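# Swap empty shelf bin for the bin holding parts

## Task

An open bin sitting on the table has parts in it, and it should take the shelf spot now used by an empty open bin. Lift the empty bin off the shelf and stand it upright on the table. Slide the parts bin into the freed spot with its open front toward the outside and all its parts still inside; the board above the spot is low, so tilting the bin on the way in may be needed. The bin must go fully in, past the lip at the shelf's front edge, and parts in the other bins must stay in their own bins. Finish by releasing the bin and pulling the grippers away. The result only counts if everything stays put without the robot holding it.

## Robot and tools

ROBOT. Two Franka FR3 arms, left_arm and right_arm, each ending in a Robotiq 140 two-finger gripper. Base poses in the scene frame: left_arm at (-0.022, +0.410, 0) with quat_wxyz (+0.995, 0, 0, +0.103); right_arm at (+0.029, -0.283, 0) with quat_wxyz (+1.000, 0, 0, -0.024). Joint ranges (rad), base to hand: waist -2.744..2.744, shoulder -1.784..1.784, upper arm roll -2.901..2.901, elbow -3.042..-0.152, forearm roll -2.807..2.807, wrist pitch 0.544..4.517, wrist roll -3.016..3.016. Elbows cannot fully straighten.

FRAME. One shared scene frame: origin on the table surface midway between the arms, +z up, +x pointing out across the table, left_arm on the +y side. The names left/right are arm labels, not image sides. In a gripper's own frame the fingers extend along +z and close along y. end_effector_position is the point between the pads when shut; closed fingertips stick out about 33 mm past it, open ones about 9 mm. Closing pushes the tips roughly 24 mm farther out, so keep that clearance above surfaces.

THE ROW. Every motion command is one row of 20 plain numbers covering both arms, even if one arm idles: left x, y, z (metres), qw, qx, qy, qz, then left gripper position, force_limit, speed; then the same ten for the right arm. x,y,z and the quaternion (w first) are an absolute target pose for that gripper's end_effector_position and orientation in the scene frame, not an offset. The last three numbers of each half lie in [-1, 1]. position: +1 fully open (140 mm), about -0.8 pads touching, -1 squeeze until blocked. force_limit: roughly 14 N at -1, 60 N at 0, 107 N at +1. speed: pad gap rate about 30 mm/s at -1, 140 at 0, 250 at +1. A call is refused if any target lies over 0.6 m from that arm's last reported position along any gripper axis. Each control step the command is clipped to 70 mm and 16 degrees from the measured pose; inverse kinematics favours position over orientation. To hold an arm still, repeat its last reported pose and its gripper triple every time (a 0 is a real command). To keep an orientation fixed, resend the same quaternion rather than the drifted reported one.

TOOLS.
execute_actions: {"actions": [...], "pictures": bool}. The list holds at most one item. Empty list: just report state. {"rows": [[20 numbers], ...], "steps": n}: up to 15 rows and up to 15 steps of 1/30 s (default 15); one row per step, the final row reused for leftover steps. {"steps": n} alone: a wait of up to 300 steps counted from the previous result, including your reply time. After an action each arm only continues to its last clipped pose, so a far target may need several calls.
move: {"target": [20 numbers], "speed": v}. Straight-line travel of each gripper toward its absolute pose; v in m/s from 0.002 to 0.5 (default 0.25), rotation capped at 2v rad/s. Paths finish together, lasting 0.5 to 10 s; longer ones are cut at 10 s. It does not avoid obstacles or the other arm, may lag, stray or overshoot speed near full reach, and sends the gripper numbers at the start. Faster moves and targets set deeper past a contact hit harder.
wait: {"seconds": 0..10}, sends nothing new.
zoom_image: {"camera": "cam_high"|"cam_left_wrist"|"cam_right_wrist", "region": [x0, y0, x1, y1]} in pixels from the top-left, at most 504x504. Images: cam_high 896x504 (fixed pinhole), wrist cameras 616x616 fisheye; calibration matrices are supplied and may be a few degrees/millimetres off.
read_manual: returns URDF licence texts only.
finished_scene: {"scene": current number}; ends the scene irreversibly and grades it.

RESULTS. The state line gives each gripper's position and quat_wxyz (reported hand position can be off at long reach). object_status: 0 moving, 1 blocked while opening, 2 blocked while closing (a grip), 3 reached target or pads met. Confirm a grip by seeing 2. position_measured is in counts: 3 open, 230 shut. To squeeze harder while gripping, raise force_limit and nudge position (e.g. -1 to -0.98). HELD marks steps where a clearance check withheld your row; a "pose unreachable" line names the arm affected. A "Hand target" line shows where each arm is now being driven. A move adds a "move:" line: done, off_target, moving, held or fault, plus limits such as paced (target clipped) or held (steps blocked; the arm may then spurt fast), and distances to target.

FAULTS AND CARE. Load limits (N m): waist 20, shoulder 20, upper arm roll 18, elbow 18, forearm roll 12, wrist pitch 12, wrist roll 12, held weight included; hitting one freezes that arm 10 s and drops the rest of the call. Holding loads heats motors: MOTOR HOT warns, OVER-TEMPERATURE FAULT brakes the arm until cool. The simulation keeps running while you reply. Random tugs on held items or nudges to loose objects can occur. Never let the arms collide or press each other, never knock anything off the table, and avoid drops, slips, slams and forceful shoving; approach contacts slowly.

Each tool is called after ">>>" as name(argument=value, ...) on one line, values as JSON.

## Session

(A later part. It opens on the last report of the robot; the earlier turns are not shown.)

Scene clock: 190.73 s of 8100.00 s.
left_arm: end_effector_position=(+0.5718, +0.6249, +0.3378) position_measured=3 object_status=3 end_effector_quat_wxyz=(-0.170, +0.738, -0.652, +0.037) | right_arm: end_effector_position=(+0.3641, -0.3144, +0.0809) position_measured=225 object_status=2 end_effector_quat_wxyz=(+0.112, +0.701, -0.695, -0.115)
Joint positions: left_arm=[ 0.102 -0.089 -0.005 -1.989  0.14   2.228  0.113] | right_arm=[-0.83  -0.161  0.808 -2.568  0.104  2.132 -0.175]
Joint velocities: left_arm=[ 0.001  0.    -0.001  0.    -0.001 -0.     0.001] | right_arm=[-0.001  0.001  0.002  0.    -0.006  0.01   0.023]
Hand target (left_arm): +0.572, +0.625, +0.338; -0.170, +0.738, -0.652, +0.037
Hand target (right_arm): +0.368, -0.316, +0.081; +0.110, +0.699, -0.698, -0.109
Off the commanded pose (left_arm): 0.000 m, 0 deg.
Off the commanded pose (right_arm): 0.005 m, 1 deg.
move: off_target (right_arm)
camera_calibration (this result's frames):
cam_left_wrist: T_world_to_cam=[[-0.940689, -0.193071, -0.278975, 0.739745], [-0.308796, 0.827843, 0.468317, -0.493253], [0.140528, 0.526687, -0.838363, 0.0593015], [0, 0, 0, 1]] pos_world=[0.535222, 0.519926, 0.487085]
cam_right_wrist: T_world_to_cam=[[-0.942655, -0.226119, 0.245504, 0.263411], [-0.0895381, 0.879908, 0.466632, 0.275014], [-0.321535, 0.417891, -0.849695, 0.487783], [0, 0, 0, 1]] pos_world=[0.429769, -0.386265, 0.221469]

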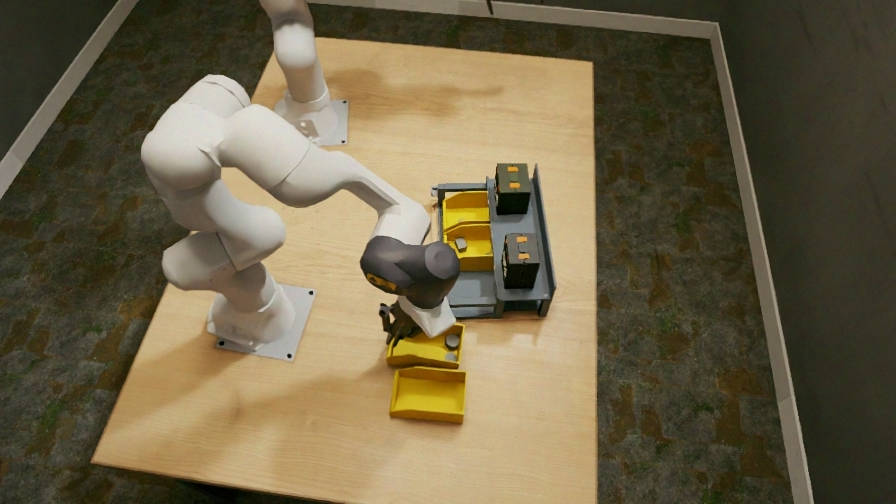

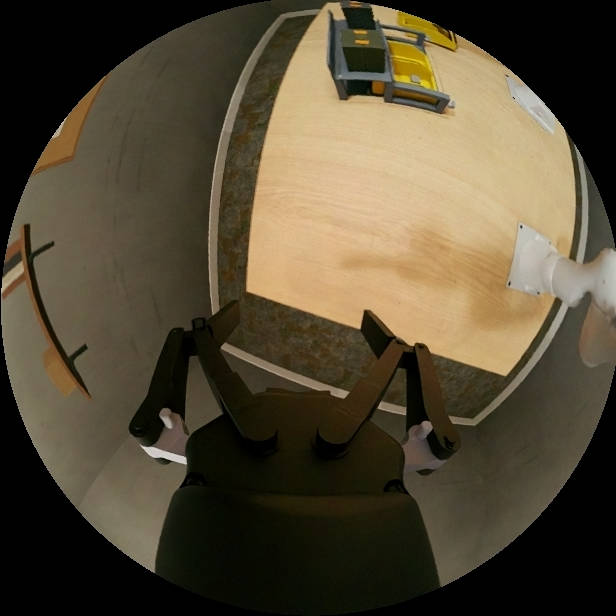

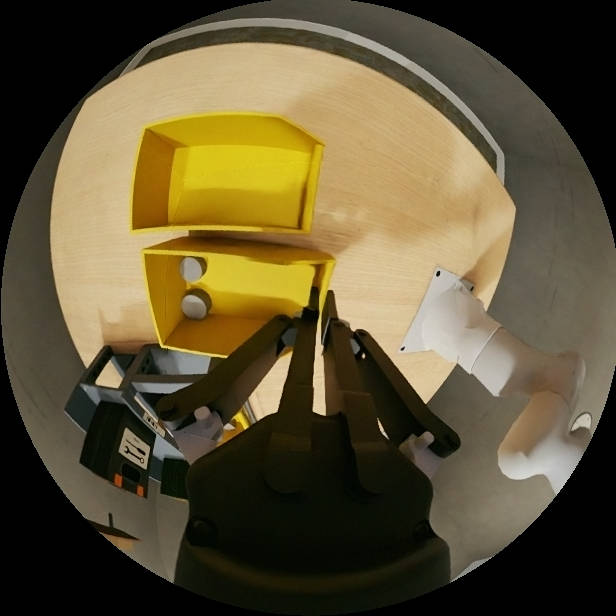

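>>> move(target=[0.5718,0.6249,0.3378,-0.17,0.738,-0.652,0.037,1,0,0,0.372,-0.315,0.057,0.09,0.70,-0.70,-0.09,-1,1,-0.8], speed=0.03)

>>> move(target=[0.5718,0.6249,0.3378,-0.17,0.738,-0.652,0.037,1,0,0,0.372,-0.315,0.057,0.09,0.70,-0.70,-0.09,-0.45,0.6,-0.3])

>>> move(target=[0.5718,0.6249,0.3378,-0.17,0.738,-0.652,0.037,1,0,0,0.370,-0.315,0.11,0,0.7071,-0.7071,0,-0.45,0.6,-0.5], speed=0.12)

>>> zoom_image(camera="cam_high", region=[340,280,520,440])

Scene clock: 194.13 s of 8100.00 s.
left_arm: end_effector_position=(+0.5718, +0.6249, +0.3378) position_measured=3 object_status=3 end_effector_quat_wxyz=(-0.170, +0.738, -0.652, +0.037) | right_arm: end_effector_position=(+0.3700, -0.3150, +0.0574) position_measured=225 object_status=2 end_effector_quat_wxyz=(+0.091, +0.702, -0.700, -0.093)
Joint positions: left_arm=[ 0.102 -0.089 -0.005 -1.989  0.14   2.228  0.113] | right_arm=[-0.83  -0.138  0.812 -2.627  0.103  2.268 -0.165]
Joint velocities: left_arm=[-0.     0.    -0.    -0.001  0.001  0.    -0.002] | right_arm=[0.    0.001 0.    0.    0.001 0.012 0.001]
Hand target (left_arm): +0.572, +0.625, +0.338; -0.170, +0.738, -0.652, +0.037
Hand target (right_arm): +0.372, -0.315, +0.057; +0.090, +0.701, -0.701, -0.090
Off the commanded pose (left_arm): 0.000 m, 0 deg.
Off the commanded pose (right_arm): 0.002 m, 0 deg.
move: done
camera_calibration (this result's frames):
cam_left_wrist: T_world_to_cam=[[-0.940689, -0.193071, -0.278974, 0.739745], [-0.308796, 0.827843, 0.468317, -0.493253], [0.140528, 0.526687, -0.838363, 0.0593016], [0, 0, 0, 1]] pos_world=[0.535222, 0.519926, 0.487085]
cam_right_wrist: T_world_to_cam=[[-0.95705, -0.220358, 0.188407, 0.285106], [-0.112801, 0.881667, 0.458191, 0.296675], [-0.267078, 0.417259, -0.868657, 0.450708], [0, 0, 0, 1]] pos_world=[0.4267, -0.386805, 0.201861]

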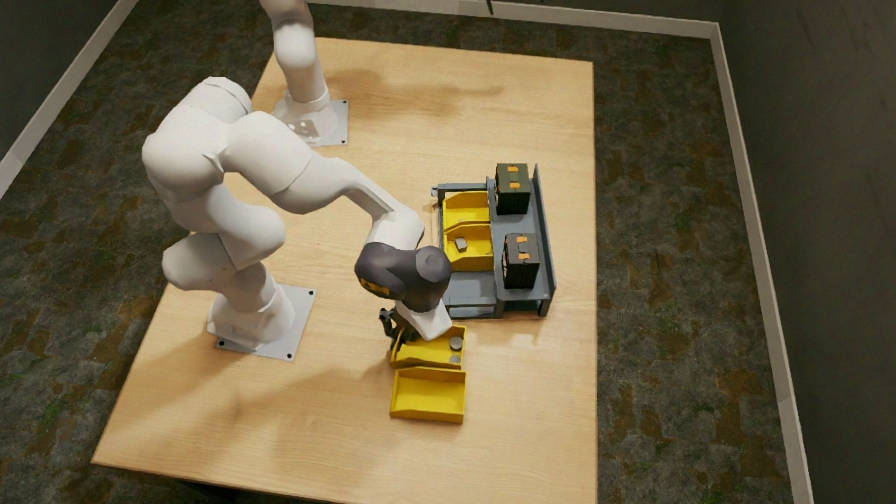

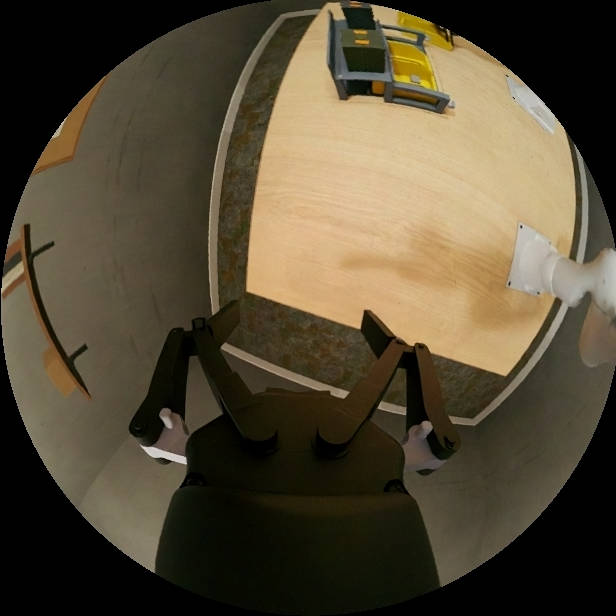

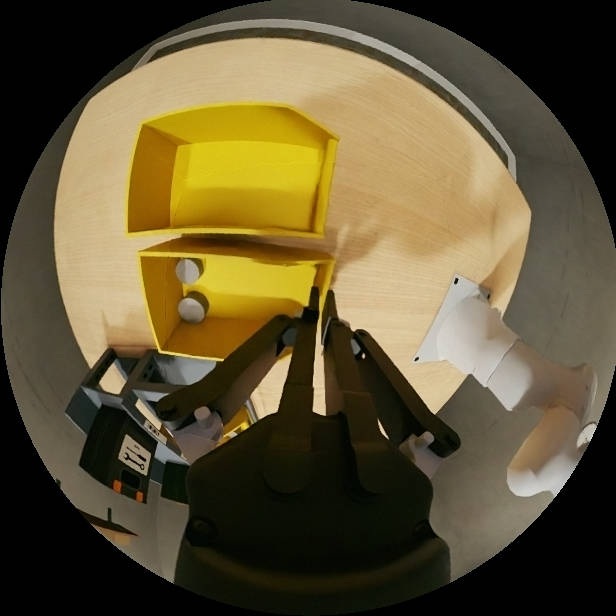

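Scene clock: 194.83 s of 8100.00 s.
left_arm: end_effector_position=(+0.5718, +0.6249, +0.3378) position_measured=3 object_status=3 end_effector_quat_wxyz=(-0.170, +0.738, -0.652, +0.037) | right_arm: end_effector_position=(+0.3709, -0.3151, +0.0574) position_measured=186 object_status=3 end_effector_quat_wxyz=(+0.091, +0.702, -0.700, -0.091)
Joint positions: left_arm=[ 0.102 -0.089 -0.005 -1.989  0.14   2.228  0.113] | right_arm=[-0.83  -0.138  0.812 -2.627  0.103  2.271 -0.163]
Joint velocities: left_arm=[-0.001 -0.001  0.    -0.001 -0.001 -0.001 -0.   ] | right_arm=[-0.001 -0.     0.001 -0.001 -0.     0.003  0.002]
Hand target (left_arm): +0.572, +0.625, +0.338; -0.170, +0.738, -0.652, +0.037
Hand target (right_arm): +0.372, -0.315, +0.057; +0.090, +0.701, -0.701, -0.090
Off the commanded pose (left_arm): 0.000 m, 0 deg.
Off the commanded pose (right_arm): 0.001 m, 0 deg.
move: done
camera_calibration (this result's frames):
cam_left_wrist: T_world_to_cam=[[-0.94069, -0.193071, -0.278974, 0.739745], [-0.308796, 0.827843, 0.468317, -0.493253], [0.140528, 0.526687, -0.838363, 0.0593017], [0, 0, 0, 1]] pos_world=[0.535222, 0.519926, 0.487085]
cam_right_wrist: T_world_to_cam=[[-0.957847, -0.218877, 0.186068, 0.286803], [-0.112778, 0.882193, 0.457182, 0.297102], [-0.264215, 0.416926, -0.869691, 0.449895], [0, 0, 0, 1]] pos_world=[0.427089, -0.386901, 0.202075]

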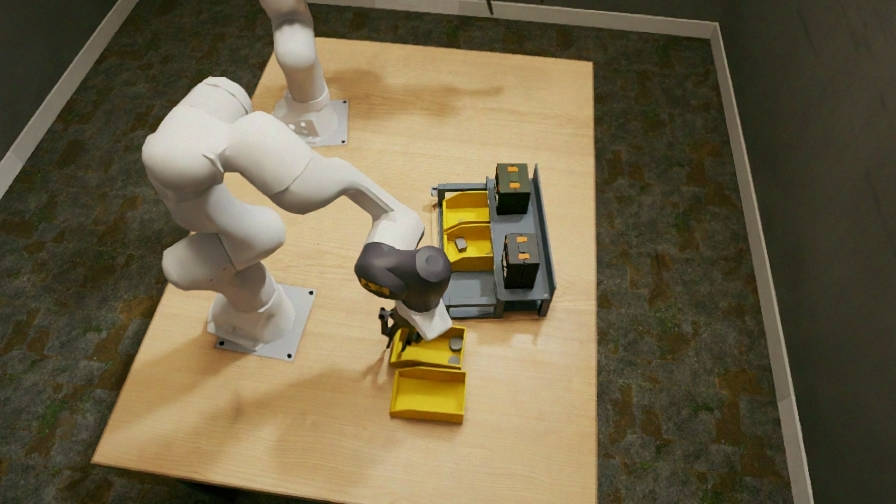

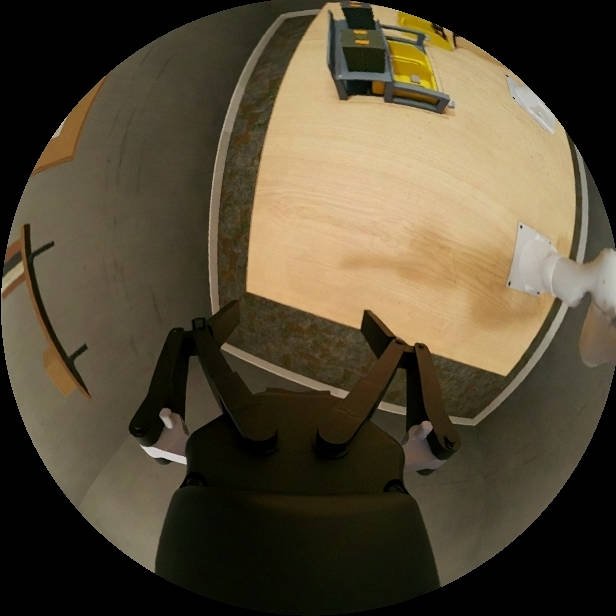

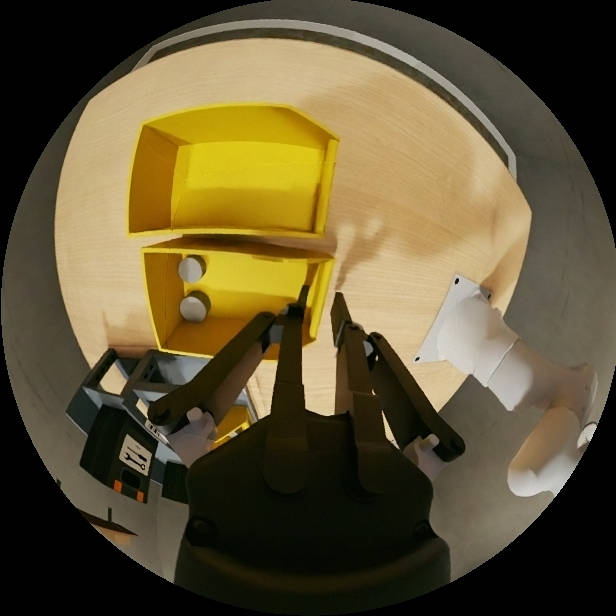

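Scene clock: 196.40 s of 8100.00 s.
left_arm: end_effector_position=(+0.5718, +0.6249, +0.3378) position_measured=3 object_status=3 end_effector_quat_wxyz=(-0.170, +0.738, -0.652, +0.037) | right_arm: end_effector_position=(+0.3696, -0.3159, +0.1065) position_measured=186 object_status=3 end_effector_quat_wxyz=(+0.001, +0.702, -0.712, -0.002)
Joint positions: left_arm=[ 0.102 -0.089 -0.005 -1.989  0.14   2.228  0.113] | right_arm=[-0.567 -0.523  0.577 -2.841  0.392  2.346 -0.371]
Joint velocities: left_arm=[-0.001  0.     0.    -0.001  0.     0.001 -0.   ] | right_arm=[ 0.014  0.    -0.017 -0.002  0.001  0.009 -0.025]
Hand target (left_arm): +0.572, +0.625, +0.338; -0.170, +0.738, -0.652, +0.037
Hand target (right_arm): +0.371, -0.316, +0.107; -0.000, +0.706, -0.708, +0.000
Off the commanded pose (left_arm): 0.000 m, 0 deg.
Off the commanded pose (right_arm): 0.004 m, 1 deg.
move: off_target (right_arm)
camera_calibration (this result's frames):
cam_left_wrist: T_world_to_cam=[[-0.94069, -0.193071, -0.278974, 0.739745], [-0.308796, 0.827843, 0.468317, -0.493253], [0.140528, 0.526687, -0.838363, 0.0593017], [0, 0, 0, 1]] pos_world=[0.535222, 0.519926, 0.487085]
cam_right_wrist: T_world_to_cam=[[-0.977404, -0.202596, -0.0603063, 0.314889], [-0.209169, 0.885816, 0.41422, 0.316511], [-0.0304989, 0.417474, -0.908177, 0.410401], [0, 0, 0, 1]] pos_world=[0.386494, -0.387907, 0.260601]

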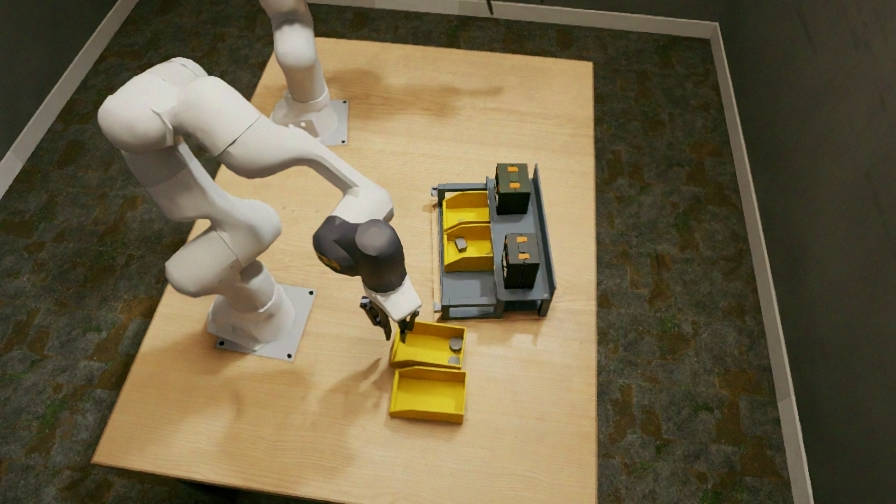

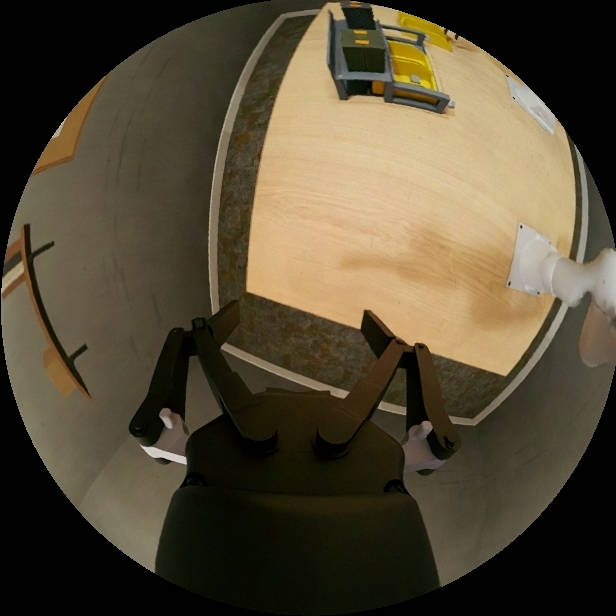

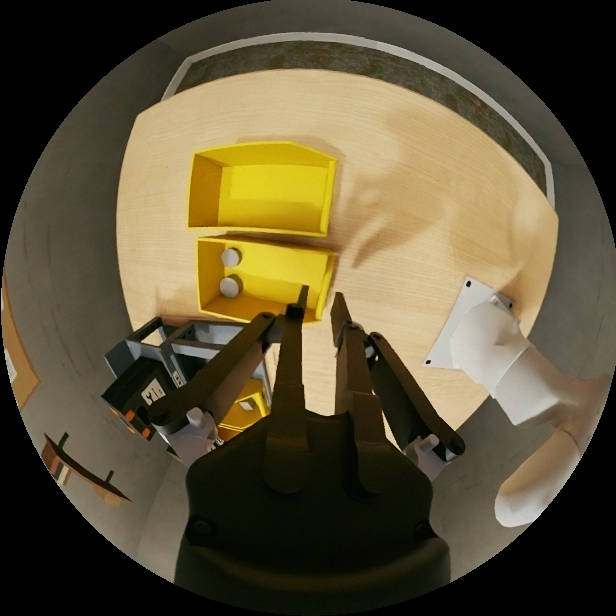

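Region (340, 280, 520, 440) of cam_high's 896x504 image, scaled by 2.800, with more detail than that image has.

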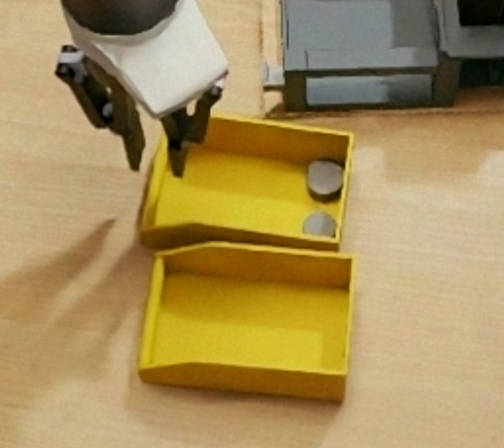

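>>> move(target=[0.5718,0.6249,0.3378,-0.17,0.738,-0.652,0.037,1,0,0,0.370,-0.318,0.055,0,0.7071,-0.7071,0,-0.45,0.6,-0.5], speed=0.06)

>>> move(target=[0.5718,0.6249,0.3378,-0.17,0.738,-0.652,0.037,1,0,0,0.370,-0.318,0.055,0,0.7071,-0.7071,0,-1,1,-0.8])

>>> move(target=[0.5718,0.6249,0.3378,-0.17,0.738,-0.652,0.037,1,0,0,0.36,-0.3,0.23,0.101,0.753,-0.643,-0.082,-1,1,-0.8], speed=0.15)

>>> move(target=[0.5718,0.6249,0.3378,-0.17,0.738,-0.652,0.037,1,0,0,0.365,-0.172,0.225,0.19,0.737,-0.629,-0.155,-1,1,-0.8], speed=0.12)

>>> zoom_image(camera="cam_high", region=[360,160,580,340])

Scene clock: 200.83 s of 8100.00 s.
left_arm: end_effector_position=(+0.5718, +0.6249, +0.3378) position_measured=3 object_status=3 end_effector_quat_wxyz=(-0.170, +0.738, -0.652, +0.037) | right_arm: end_effector_position=(+0.3690, -0.3171, +0.0564) position_measured=186 object_status=3 end_effector_quat_wxyz=(-0.000, +0.708, -0.706, -0.001)
Joint positions: left_arm=[ 0.102 -0.089 -0.005 -1.989  0.14   2.228  0.113] | right_arm=[-0.598 -0.363  0.632 -2.885  0.39   2.55  -0.379]
Joint velocities: left_arm=[ 0.     0.001 -0.     0.    -0.001  0.     0.002] | right_arm=[-0.003  0.001  0.004  0.001 -0.     0.011  0.002]
Hand target (left_arm): +0.572, +0.625, +0.338; -0.170, +0.738, -0.652, +0.037
Hand target (right_arm): +0.370, -0.318, +0.056; -0.000, +0.708, -0.707, +0.000
Off the commanded pose (left_arm): 0.000 m, 0 deg.
Off the commanded pose (right_arm): 0.002 m, 0 deg.
move: done
camera_calibration (this result's frames):
cam_left_wrist: T_world_to_cam=[[-0.94069, -0.193071, -0.278974, 0.739745], [-0.308796, 0.827843, 0.468317, -0.493253], [0.140528, 0.526687, -0.838363, 0.0593016], [0, 0, 0, 1]] pos_world=[0.535222, 0.519926, 0.487085]
cam_right_wrist: T_world_to_cam=[[-0.973684, -0.218779, -0.0638366, 0.304717], [-0.225262, 0.881359, 0.415287, 0.342659], [-0.0345934, 0.418738, -0.907448, 0.367312], [0, 0, 0, 1]] pos_world=[0.386593, -0.389148, 0.210466]

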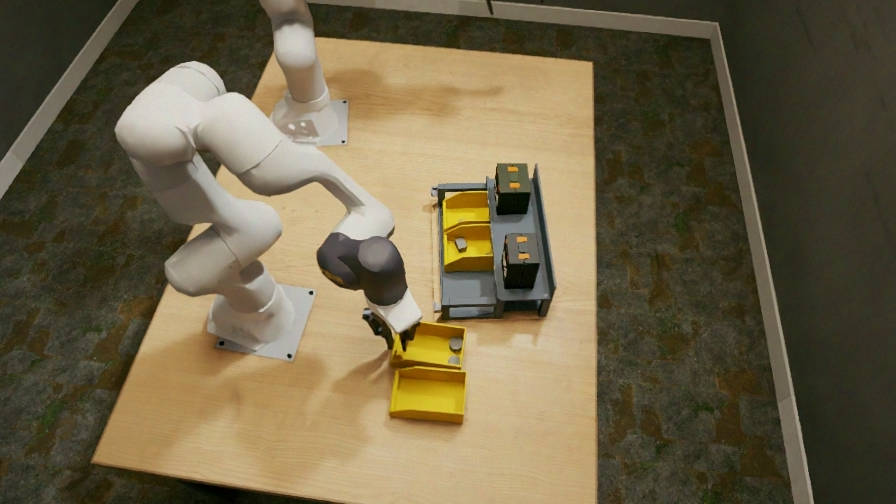

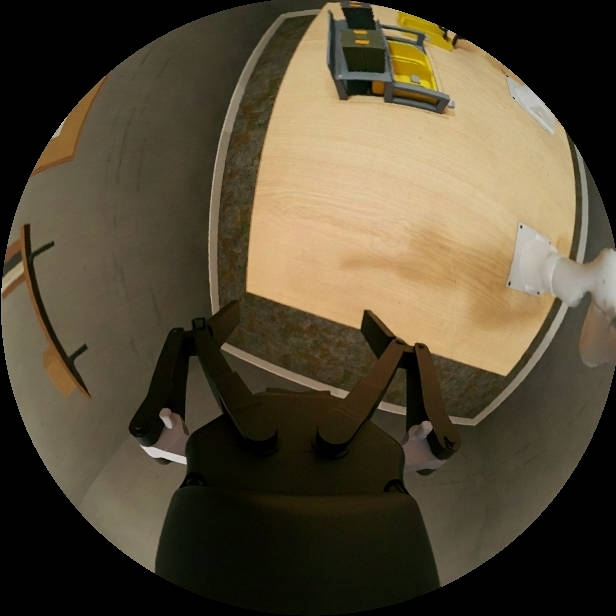

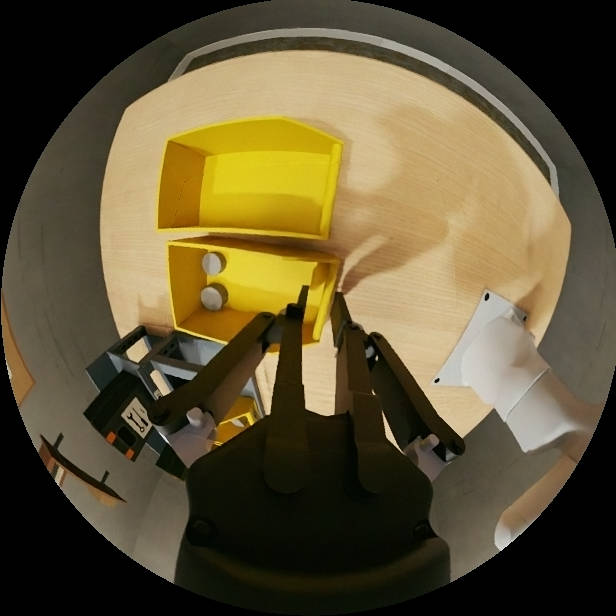

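Scene clock: 201.53 s of 8100.00 s.
left_arm: end_effector_position=(+0.5718, +0.6249, +0.3378) position_measured=3 object_status=3 end_effector_quat_wxyz=(-0.170, +0.738, -0.652, +0.037) | right_arm: end_effector_position=(+0.3696, -0.3172, +0.0560) position_measured=225 object_status=2 end_effector_quat_wxyz=(-0.000, +0.708, -0.706, -0.001)
Joint positions: left_arm=[ 0.102 -0.089 -0.005 -1.989  0.14   2.228  0.113] | right_arm=[-0.602 -0.361  0.636 -2.884  0.39   2.553 -0.379]
Joint velocities: left_arm=[-0.    -0.    -0.001  0.001 -0.     0.001 -0.001] | right_arm=[-0.004  0.     0.007  0.001  0.001  0.002  0.002]
Hand target (left_arm): +0.572, +0.625, +0.338; -0.170, +0.738, -0.652, +0.037
Hand target (right_arm): +0.370, -0.318, +0.055; -0.000, +0.707, -0.707, -0.000
Off the commanded pose (left_arm): 0.000 m, 0 deg.
Off the commanded pose (right_arm): 0.001 m, 0 deg.
move: done
camera_calibration (this result's frames):
cam_left_wrist: T_world_to_cam=[[-0.94069, -0.193071, -0.278974, 0.739745], [-0.308796, 0.827843, 0.468317, -0.493253], [0.140528, 0.526687, -0.838363, 0.0593017], [0, 0, 0, 1]] pos_world=[0.535222, 0.519926, 0.487085]
cam_right_wrist: T_world_to_cam=[[-0.97345, -0.219769, -0.0640012, 0.304795], [-0.226274, 0.881678, 0.414059, 0.343645], [-0.034569, 0.417547, -0.907997, 0.366662], [0, 0, 0, 1]] pos_world=[0.387136, -0.389098, 0.210146]

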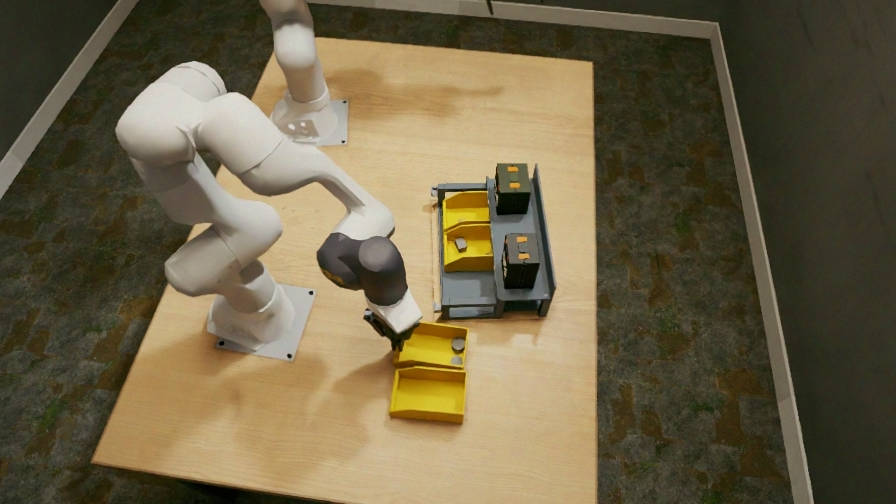

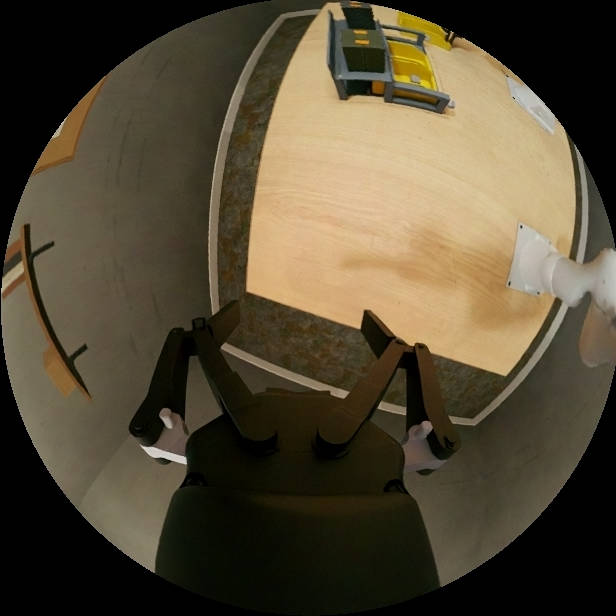

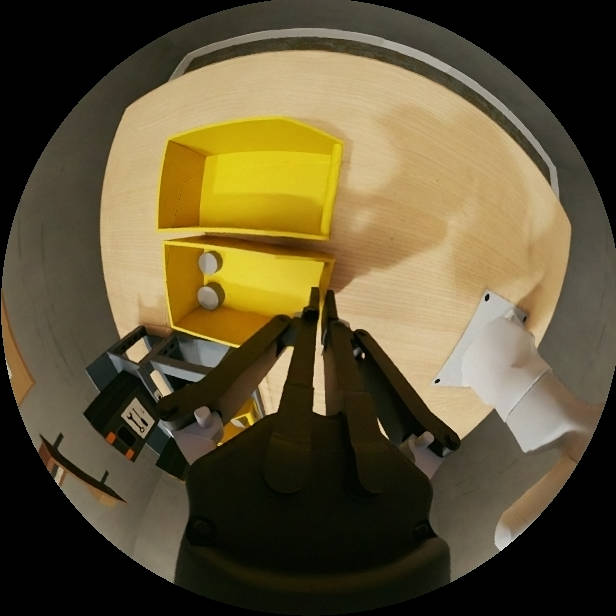

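Scene clock: 203.43 s of 8100.00 s.
left_arm: end_effector_position=(+0.5718, +0.6249, +0.3378) position_measured=3 object_status=3 end_effector_quat_wxyz=(-0.170, +0.738, -0.652, +0.037) | right_arm: end_effector_position=(+0.3598, -0.2971, +0.2281) position_measured=225 object_status=2 end_effector_quat_wxyz=(+0.102, +0.753, -0.645, -0.084)
Joint positions: left_arm=[ 0.102 -0.089 -0.005 -1.989  0.14   2.228  0.113] | right_arm=[-0.602 -0.507  0.581 -2.446  0.186  1.752 -0.376]
Joint velocities: left_arm=[-0.    -0.001  0.001 -0.001 -0.001 -0.001 -0.   ] | right_arm=[-0.001  0.     0.001  0.002  0.    -0.01   0.001]
Hand target (left_arm): +0.572, +0.625, +0.338; -0.170, +0.738, -0.652, +0.037
Hand target (right_arm): +0.361, -0.299, +0.230; +0.102, +0.754, -0.644, -0.083
Off the commanded pose (left_arm): 0.000 m, 0 deg.
Off the commanded pose (right_arm): 0.003 m, 0 deg.
move: done
camera_calibration (this result's frames):
cam_left_wrist: T_world_to_cam=[[-0.940689, -0.193071, -0.278974, 0.739745], [-0.308796, 0.827843, 0.468317, -0.493253], [0.140528, 0.526687, -0.838363, 0.0593016], [0, 0, 0, 1]] pos_world=[0.535222, 0.519926, 0.487085]
cam_right_wrist: T_world_to_cam=[[-0.912322, -0.361156, 0.192964, 0.18813], [-0.243875, 0.857797, 0.452448, 0.242939], [-0.328928, 0.365719, -0.870664, 0.596219], [0, 0, 0, 1]] pos_world=[0.426995, -0.358497, 0.372887]

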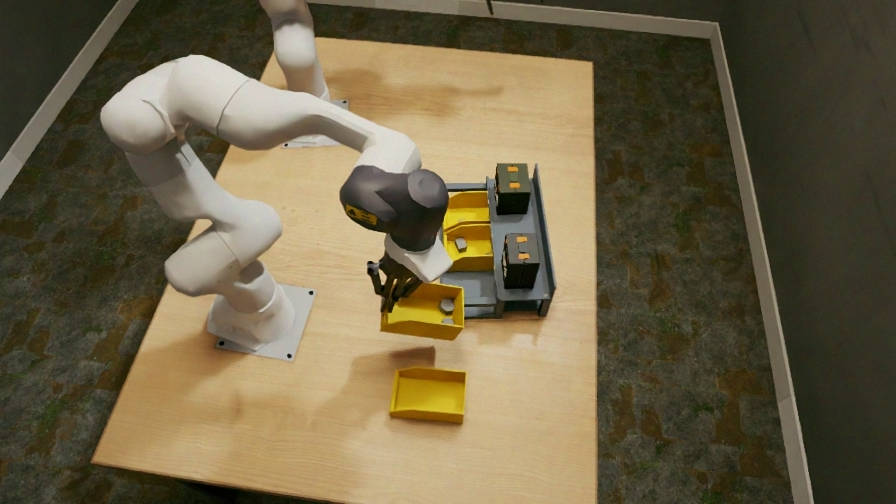

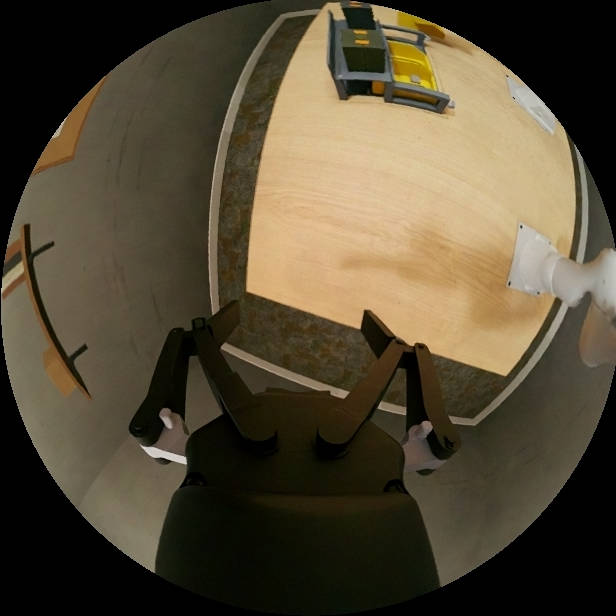

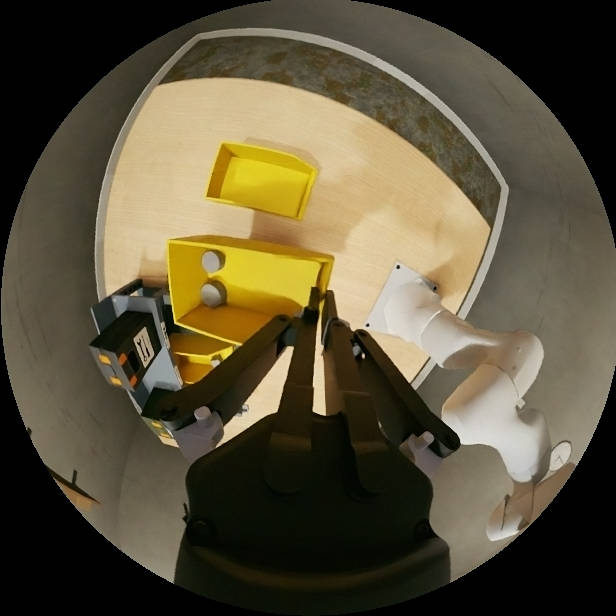

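Scene clock: 205.30 s of 8100.00 s.
left_arm: end_effector_position=(+0.5718, +0.6249, +0.3378) position_measured=3 object_status=3 end_effector_quat_wxyz=(-0.170, +0.738, -0.652, +0.037) | right_arm: end_effector_position=(+0.3612, -0.1730, +0.2258) position_measured=225 object_status=2 end_effector_quat_wxyz=(+0.191, +0.742, -0.624, -0.155)
Joint positions: left_arm=[ 0.102 -0.089 -0.005 -1.989  0.14   2.228  0.113] | right_arm=[-0.662 -0.202  0.943 -2.175  0.158  1.553 -0.029]
Joint velocities: left_arm=[-0.     0.001 -0.    -0.001  0.     0.     0.001] | right_arm=[-0.003  0.001  0.004  0.    -0.001 -0.003  0.031]
Hand target (left_arm): +0.572, +0.625, +0.338; -0.170, +0.738, -0.652, +0.037
Hand target (right_arm): +0.362, -0.174, +0.227; +0.193, +0.738, -0.628, -0.153
Off the commanded pose (left_arm): 0.000 m, 0 deg.
Off the commanded pose (right_arm): 0.004 m, 1 deg.
move: off_target (right_arm)
camera_calibration (this result's frames):
cam_left_wrist: T_world_to_cam=[[-0.940689, -0.193071, -0.278974, 0.739745], [-0.308796, 0.827843, 0.468317, -0.493253], [0.140528, 0.526687, -0.838363, 0.0593016], [0, 0, 0, 1]] pos_world=[0.535222, 0.519926, 0.487085]
cam_right_wrist: T_world_to_cam=[[-0.837115, -0.364102, 0.408251, 0.15839], [-0.154652, 0.873385, 0.461824, 0.106204], [-0.524711, 0.323462, -0.787433, 0.593911], [0, 0, 0, 1]] pos_world=[0.460647, -0.227195, 0.353954]

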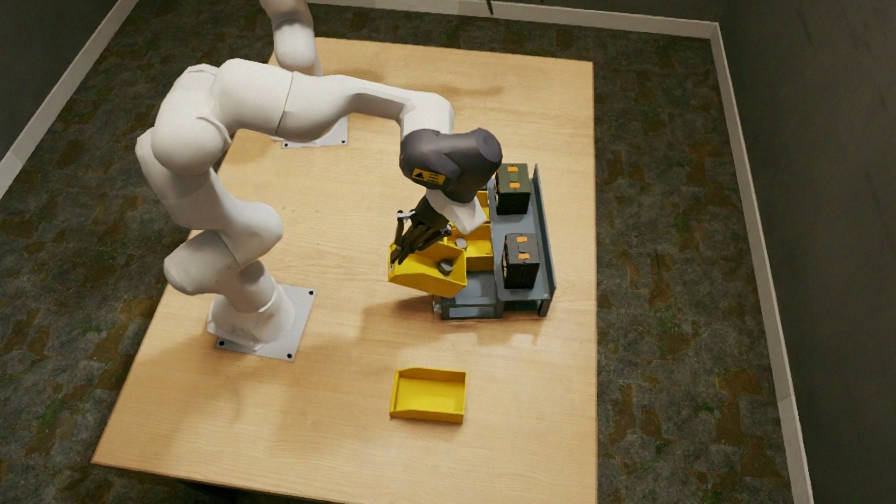

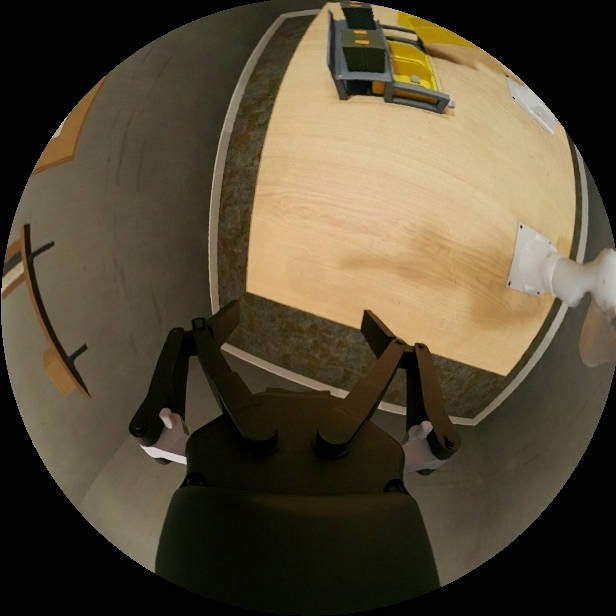

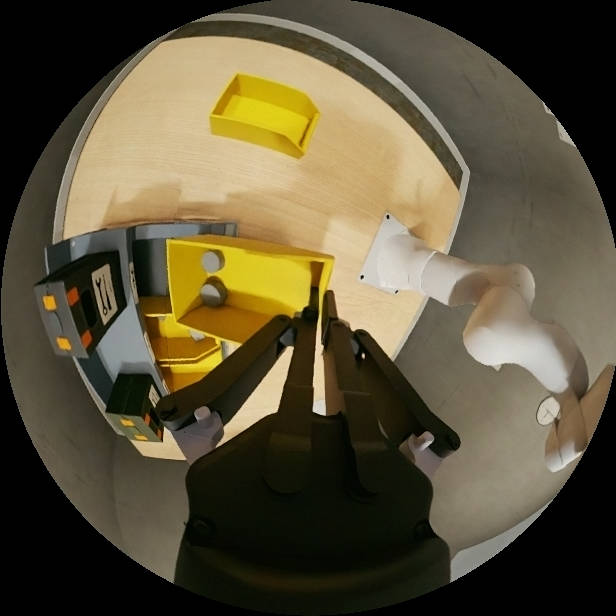

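Region (360, 160, 580, 340) of cam_high's 896x504 image, scaled by 2.291, with more detail than that image has; it fills the top 412 rows of this view, and the rest is white.

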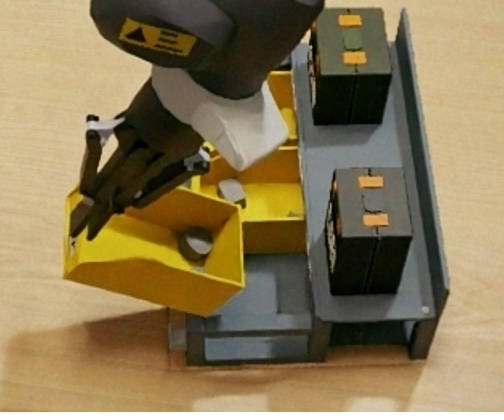

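>>> move(target=[0.5718,0.6249,0.3378,-0.17,0.738,-0.652,0.037,1,0,0,0.375,-0.171,0.195,0.19,0.737,-0.629,-0.155,-1,1,-0.8], speed=0.03)

>>> zoom_image(camera="cam_high", region=[360,160,580,340])

Scene clock: 207.93 s of 8100.00 s.
left_arm: end_effector_position=(+0.5718, +0.6249, +0.3378) position_measured=3 object_status=3 end_effector_quat_wxyz=(-0.170, +0.738, -0.652, +0.037) | right_arm: end_effector_position=(+0.3725, -0.1703, +0.1979) position_measured=225 object_status=2 end_effector_quat_wxyz=(+0.191, +0.739, -0.626, -0.157)
Joint positions: left_arm=[ 0.102 -0.089 -0.005 -1.989  0.14   2.228  0.113] | right_arm=[-0.67  -0.091  0.975 -2.178  0.102  1.625  0.039]
Joint velocities: left_arm=[ 0.001 -0.    -0.     0.001  0.001 -0.001  0.001] | right_arm=[ 0.001  0.001  0.002  0.001 -0.001  0.011  0.015]
Hand target (left_arm): +0.572, +0.625, +0.338; -0.170, +0.738, -0.652, +0.037
Hand target (right_arm): +0.375, -0.171, +0.196; +0.190, +0.738, -0.629, -0.155
Off the commanded pose (left_arm): 0.000 m, 0 deg.
Off the commanded pose (right_arm): 0.004 m, 0 deg.
move: off_target (right_arm)
camera_calibration (this result's frames):
cam_left_wrist: T_world_to_cam=[[-0.940689, -0.193071, -0.278974, 0.739745], [-0.308796, 0.827843, 0.468317, -0.493253], [0.140528, 0.526687, -0.838363, 0.0593016], [0, 0, 0, 1]] pos_world=[0.535222, 0.519926, 0.487085]
cam_right_wrist: T_world_to_cam=[[-0.837955, -0.357896, 0.411997, 0.180827], [-0.145793, 0.874303, 0.462967, 0.115107], [-0.525904, 0.327879, -0.784806, 0.57762], [0, 0, 0, 1]] pos_world=[0.472079, -0.225311, 0.325528]

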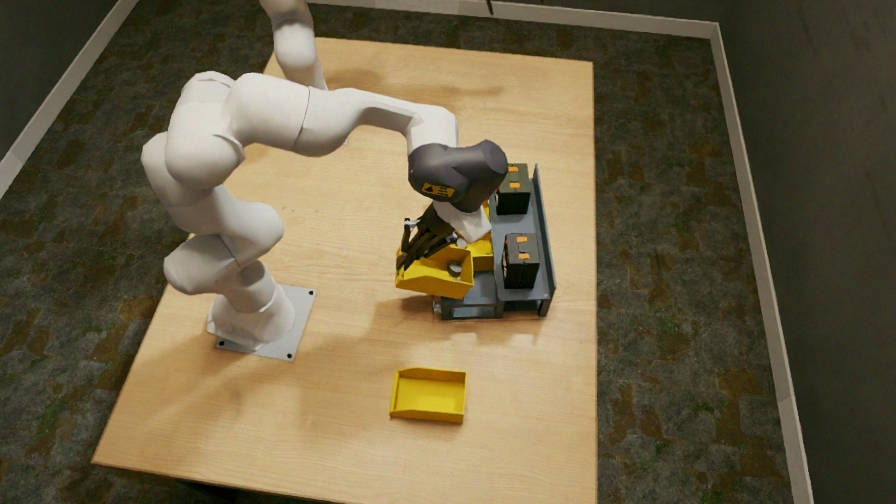

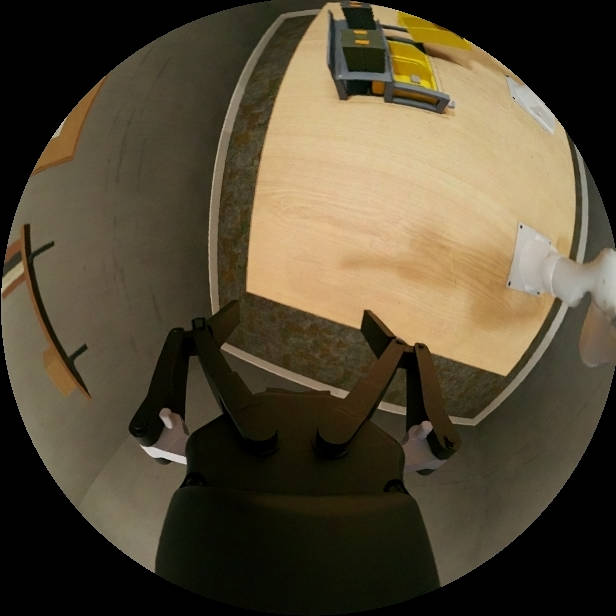

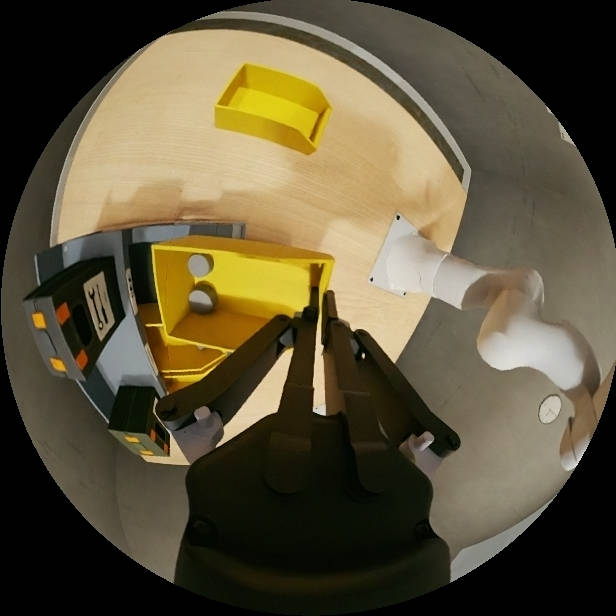

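Region (360, 160, 580, 340) of cam_high's 896x504 image, scaled by 2.291, with more detail than that image has; it fills the top 412 rows of this view, and the rest is white.

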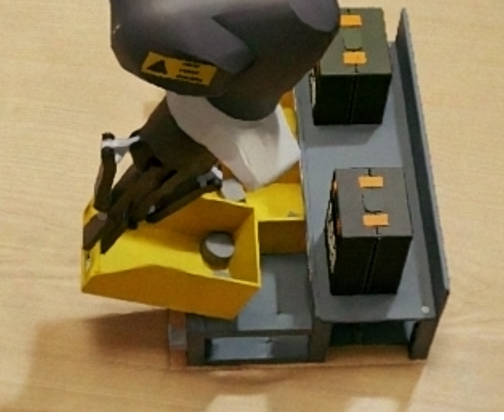

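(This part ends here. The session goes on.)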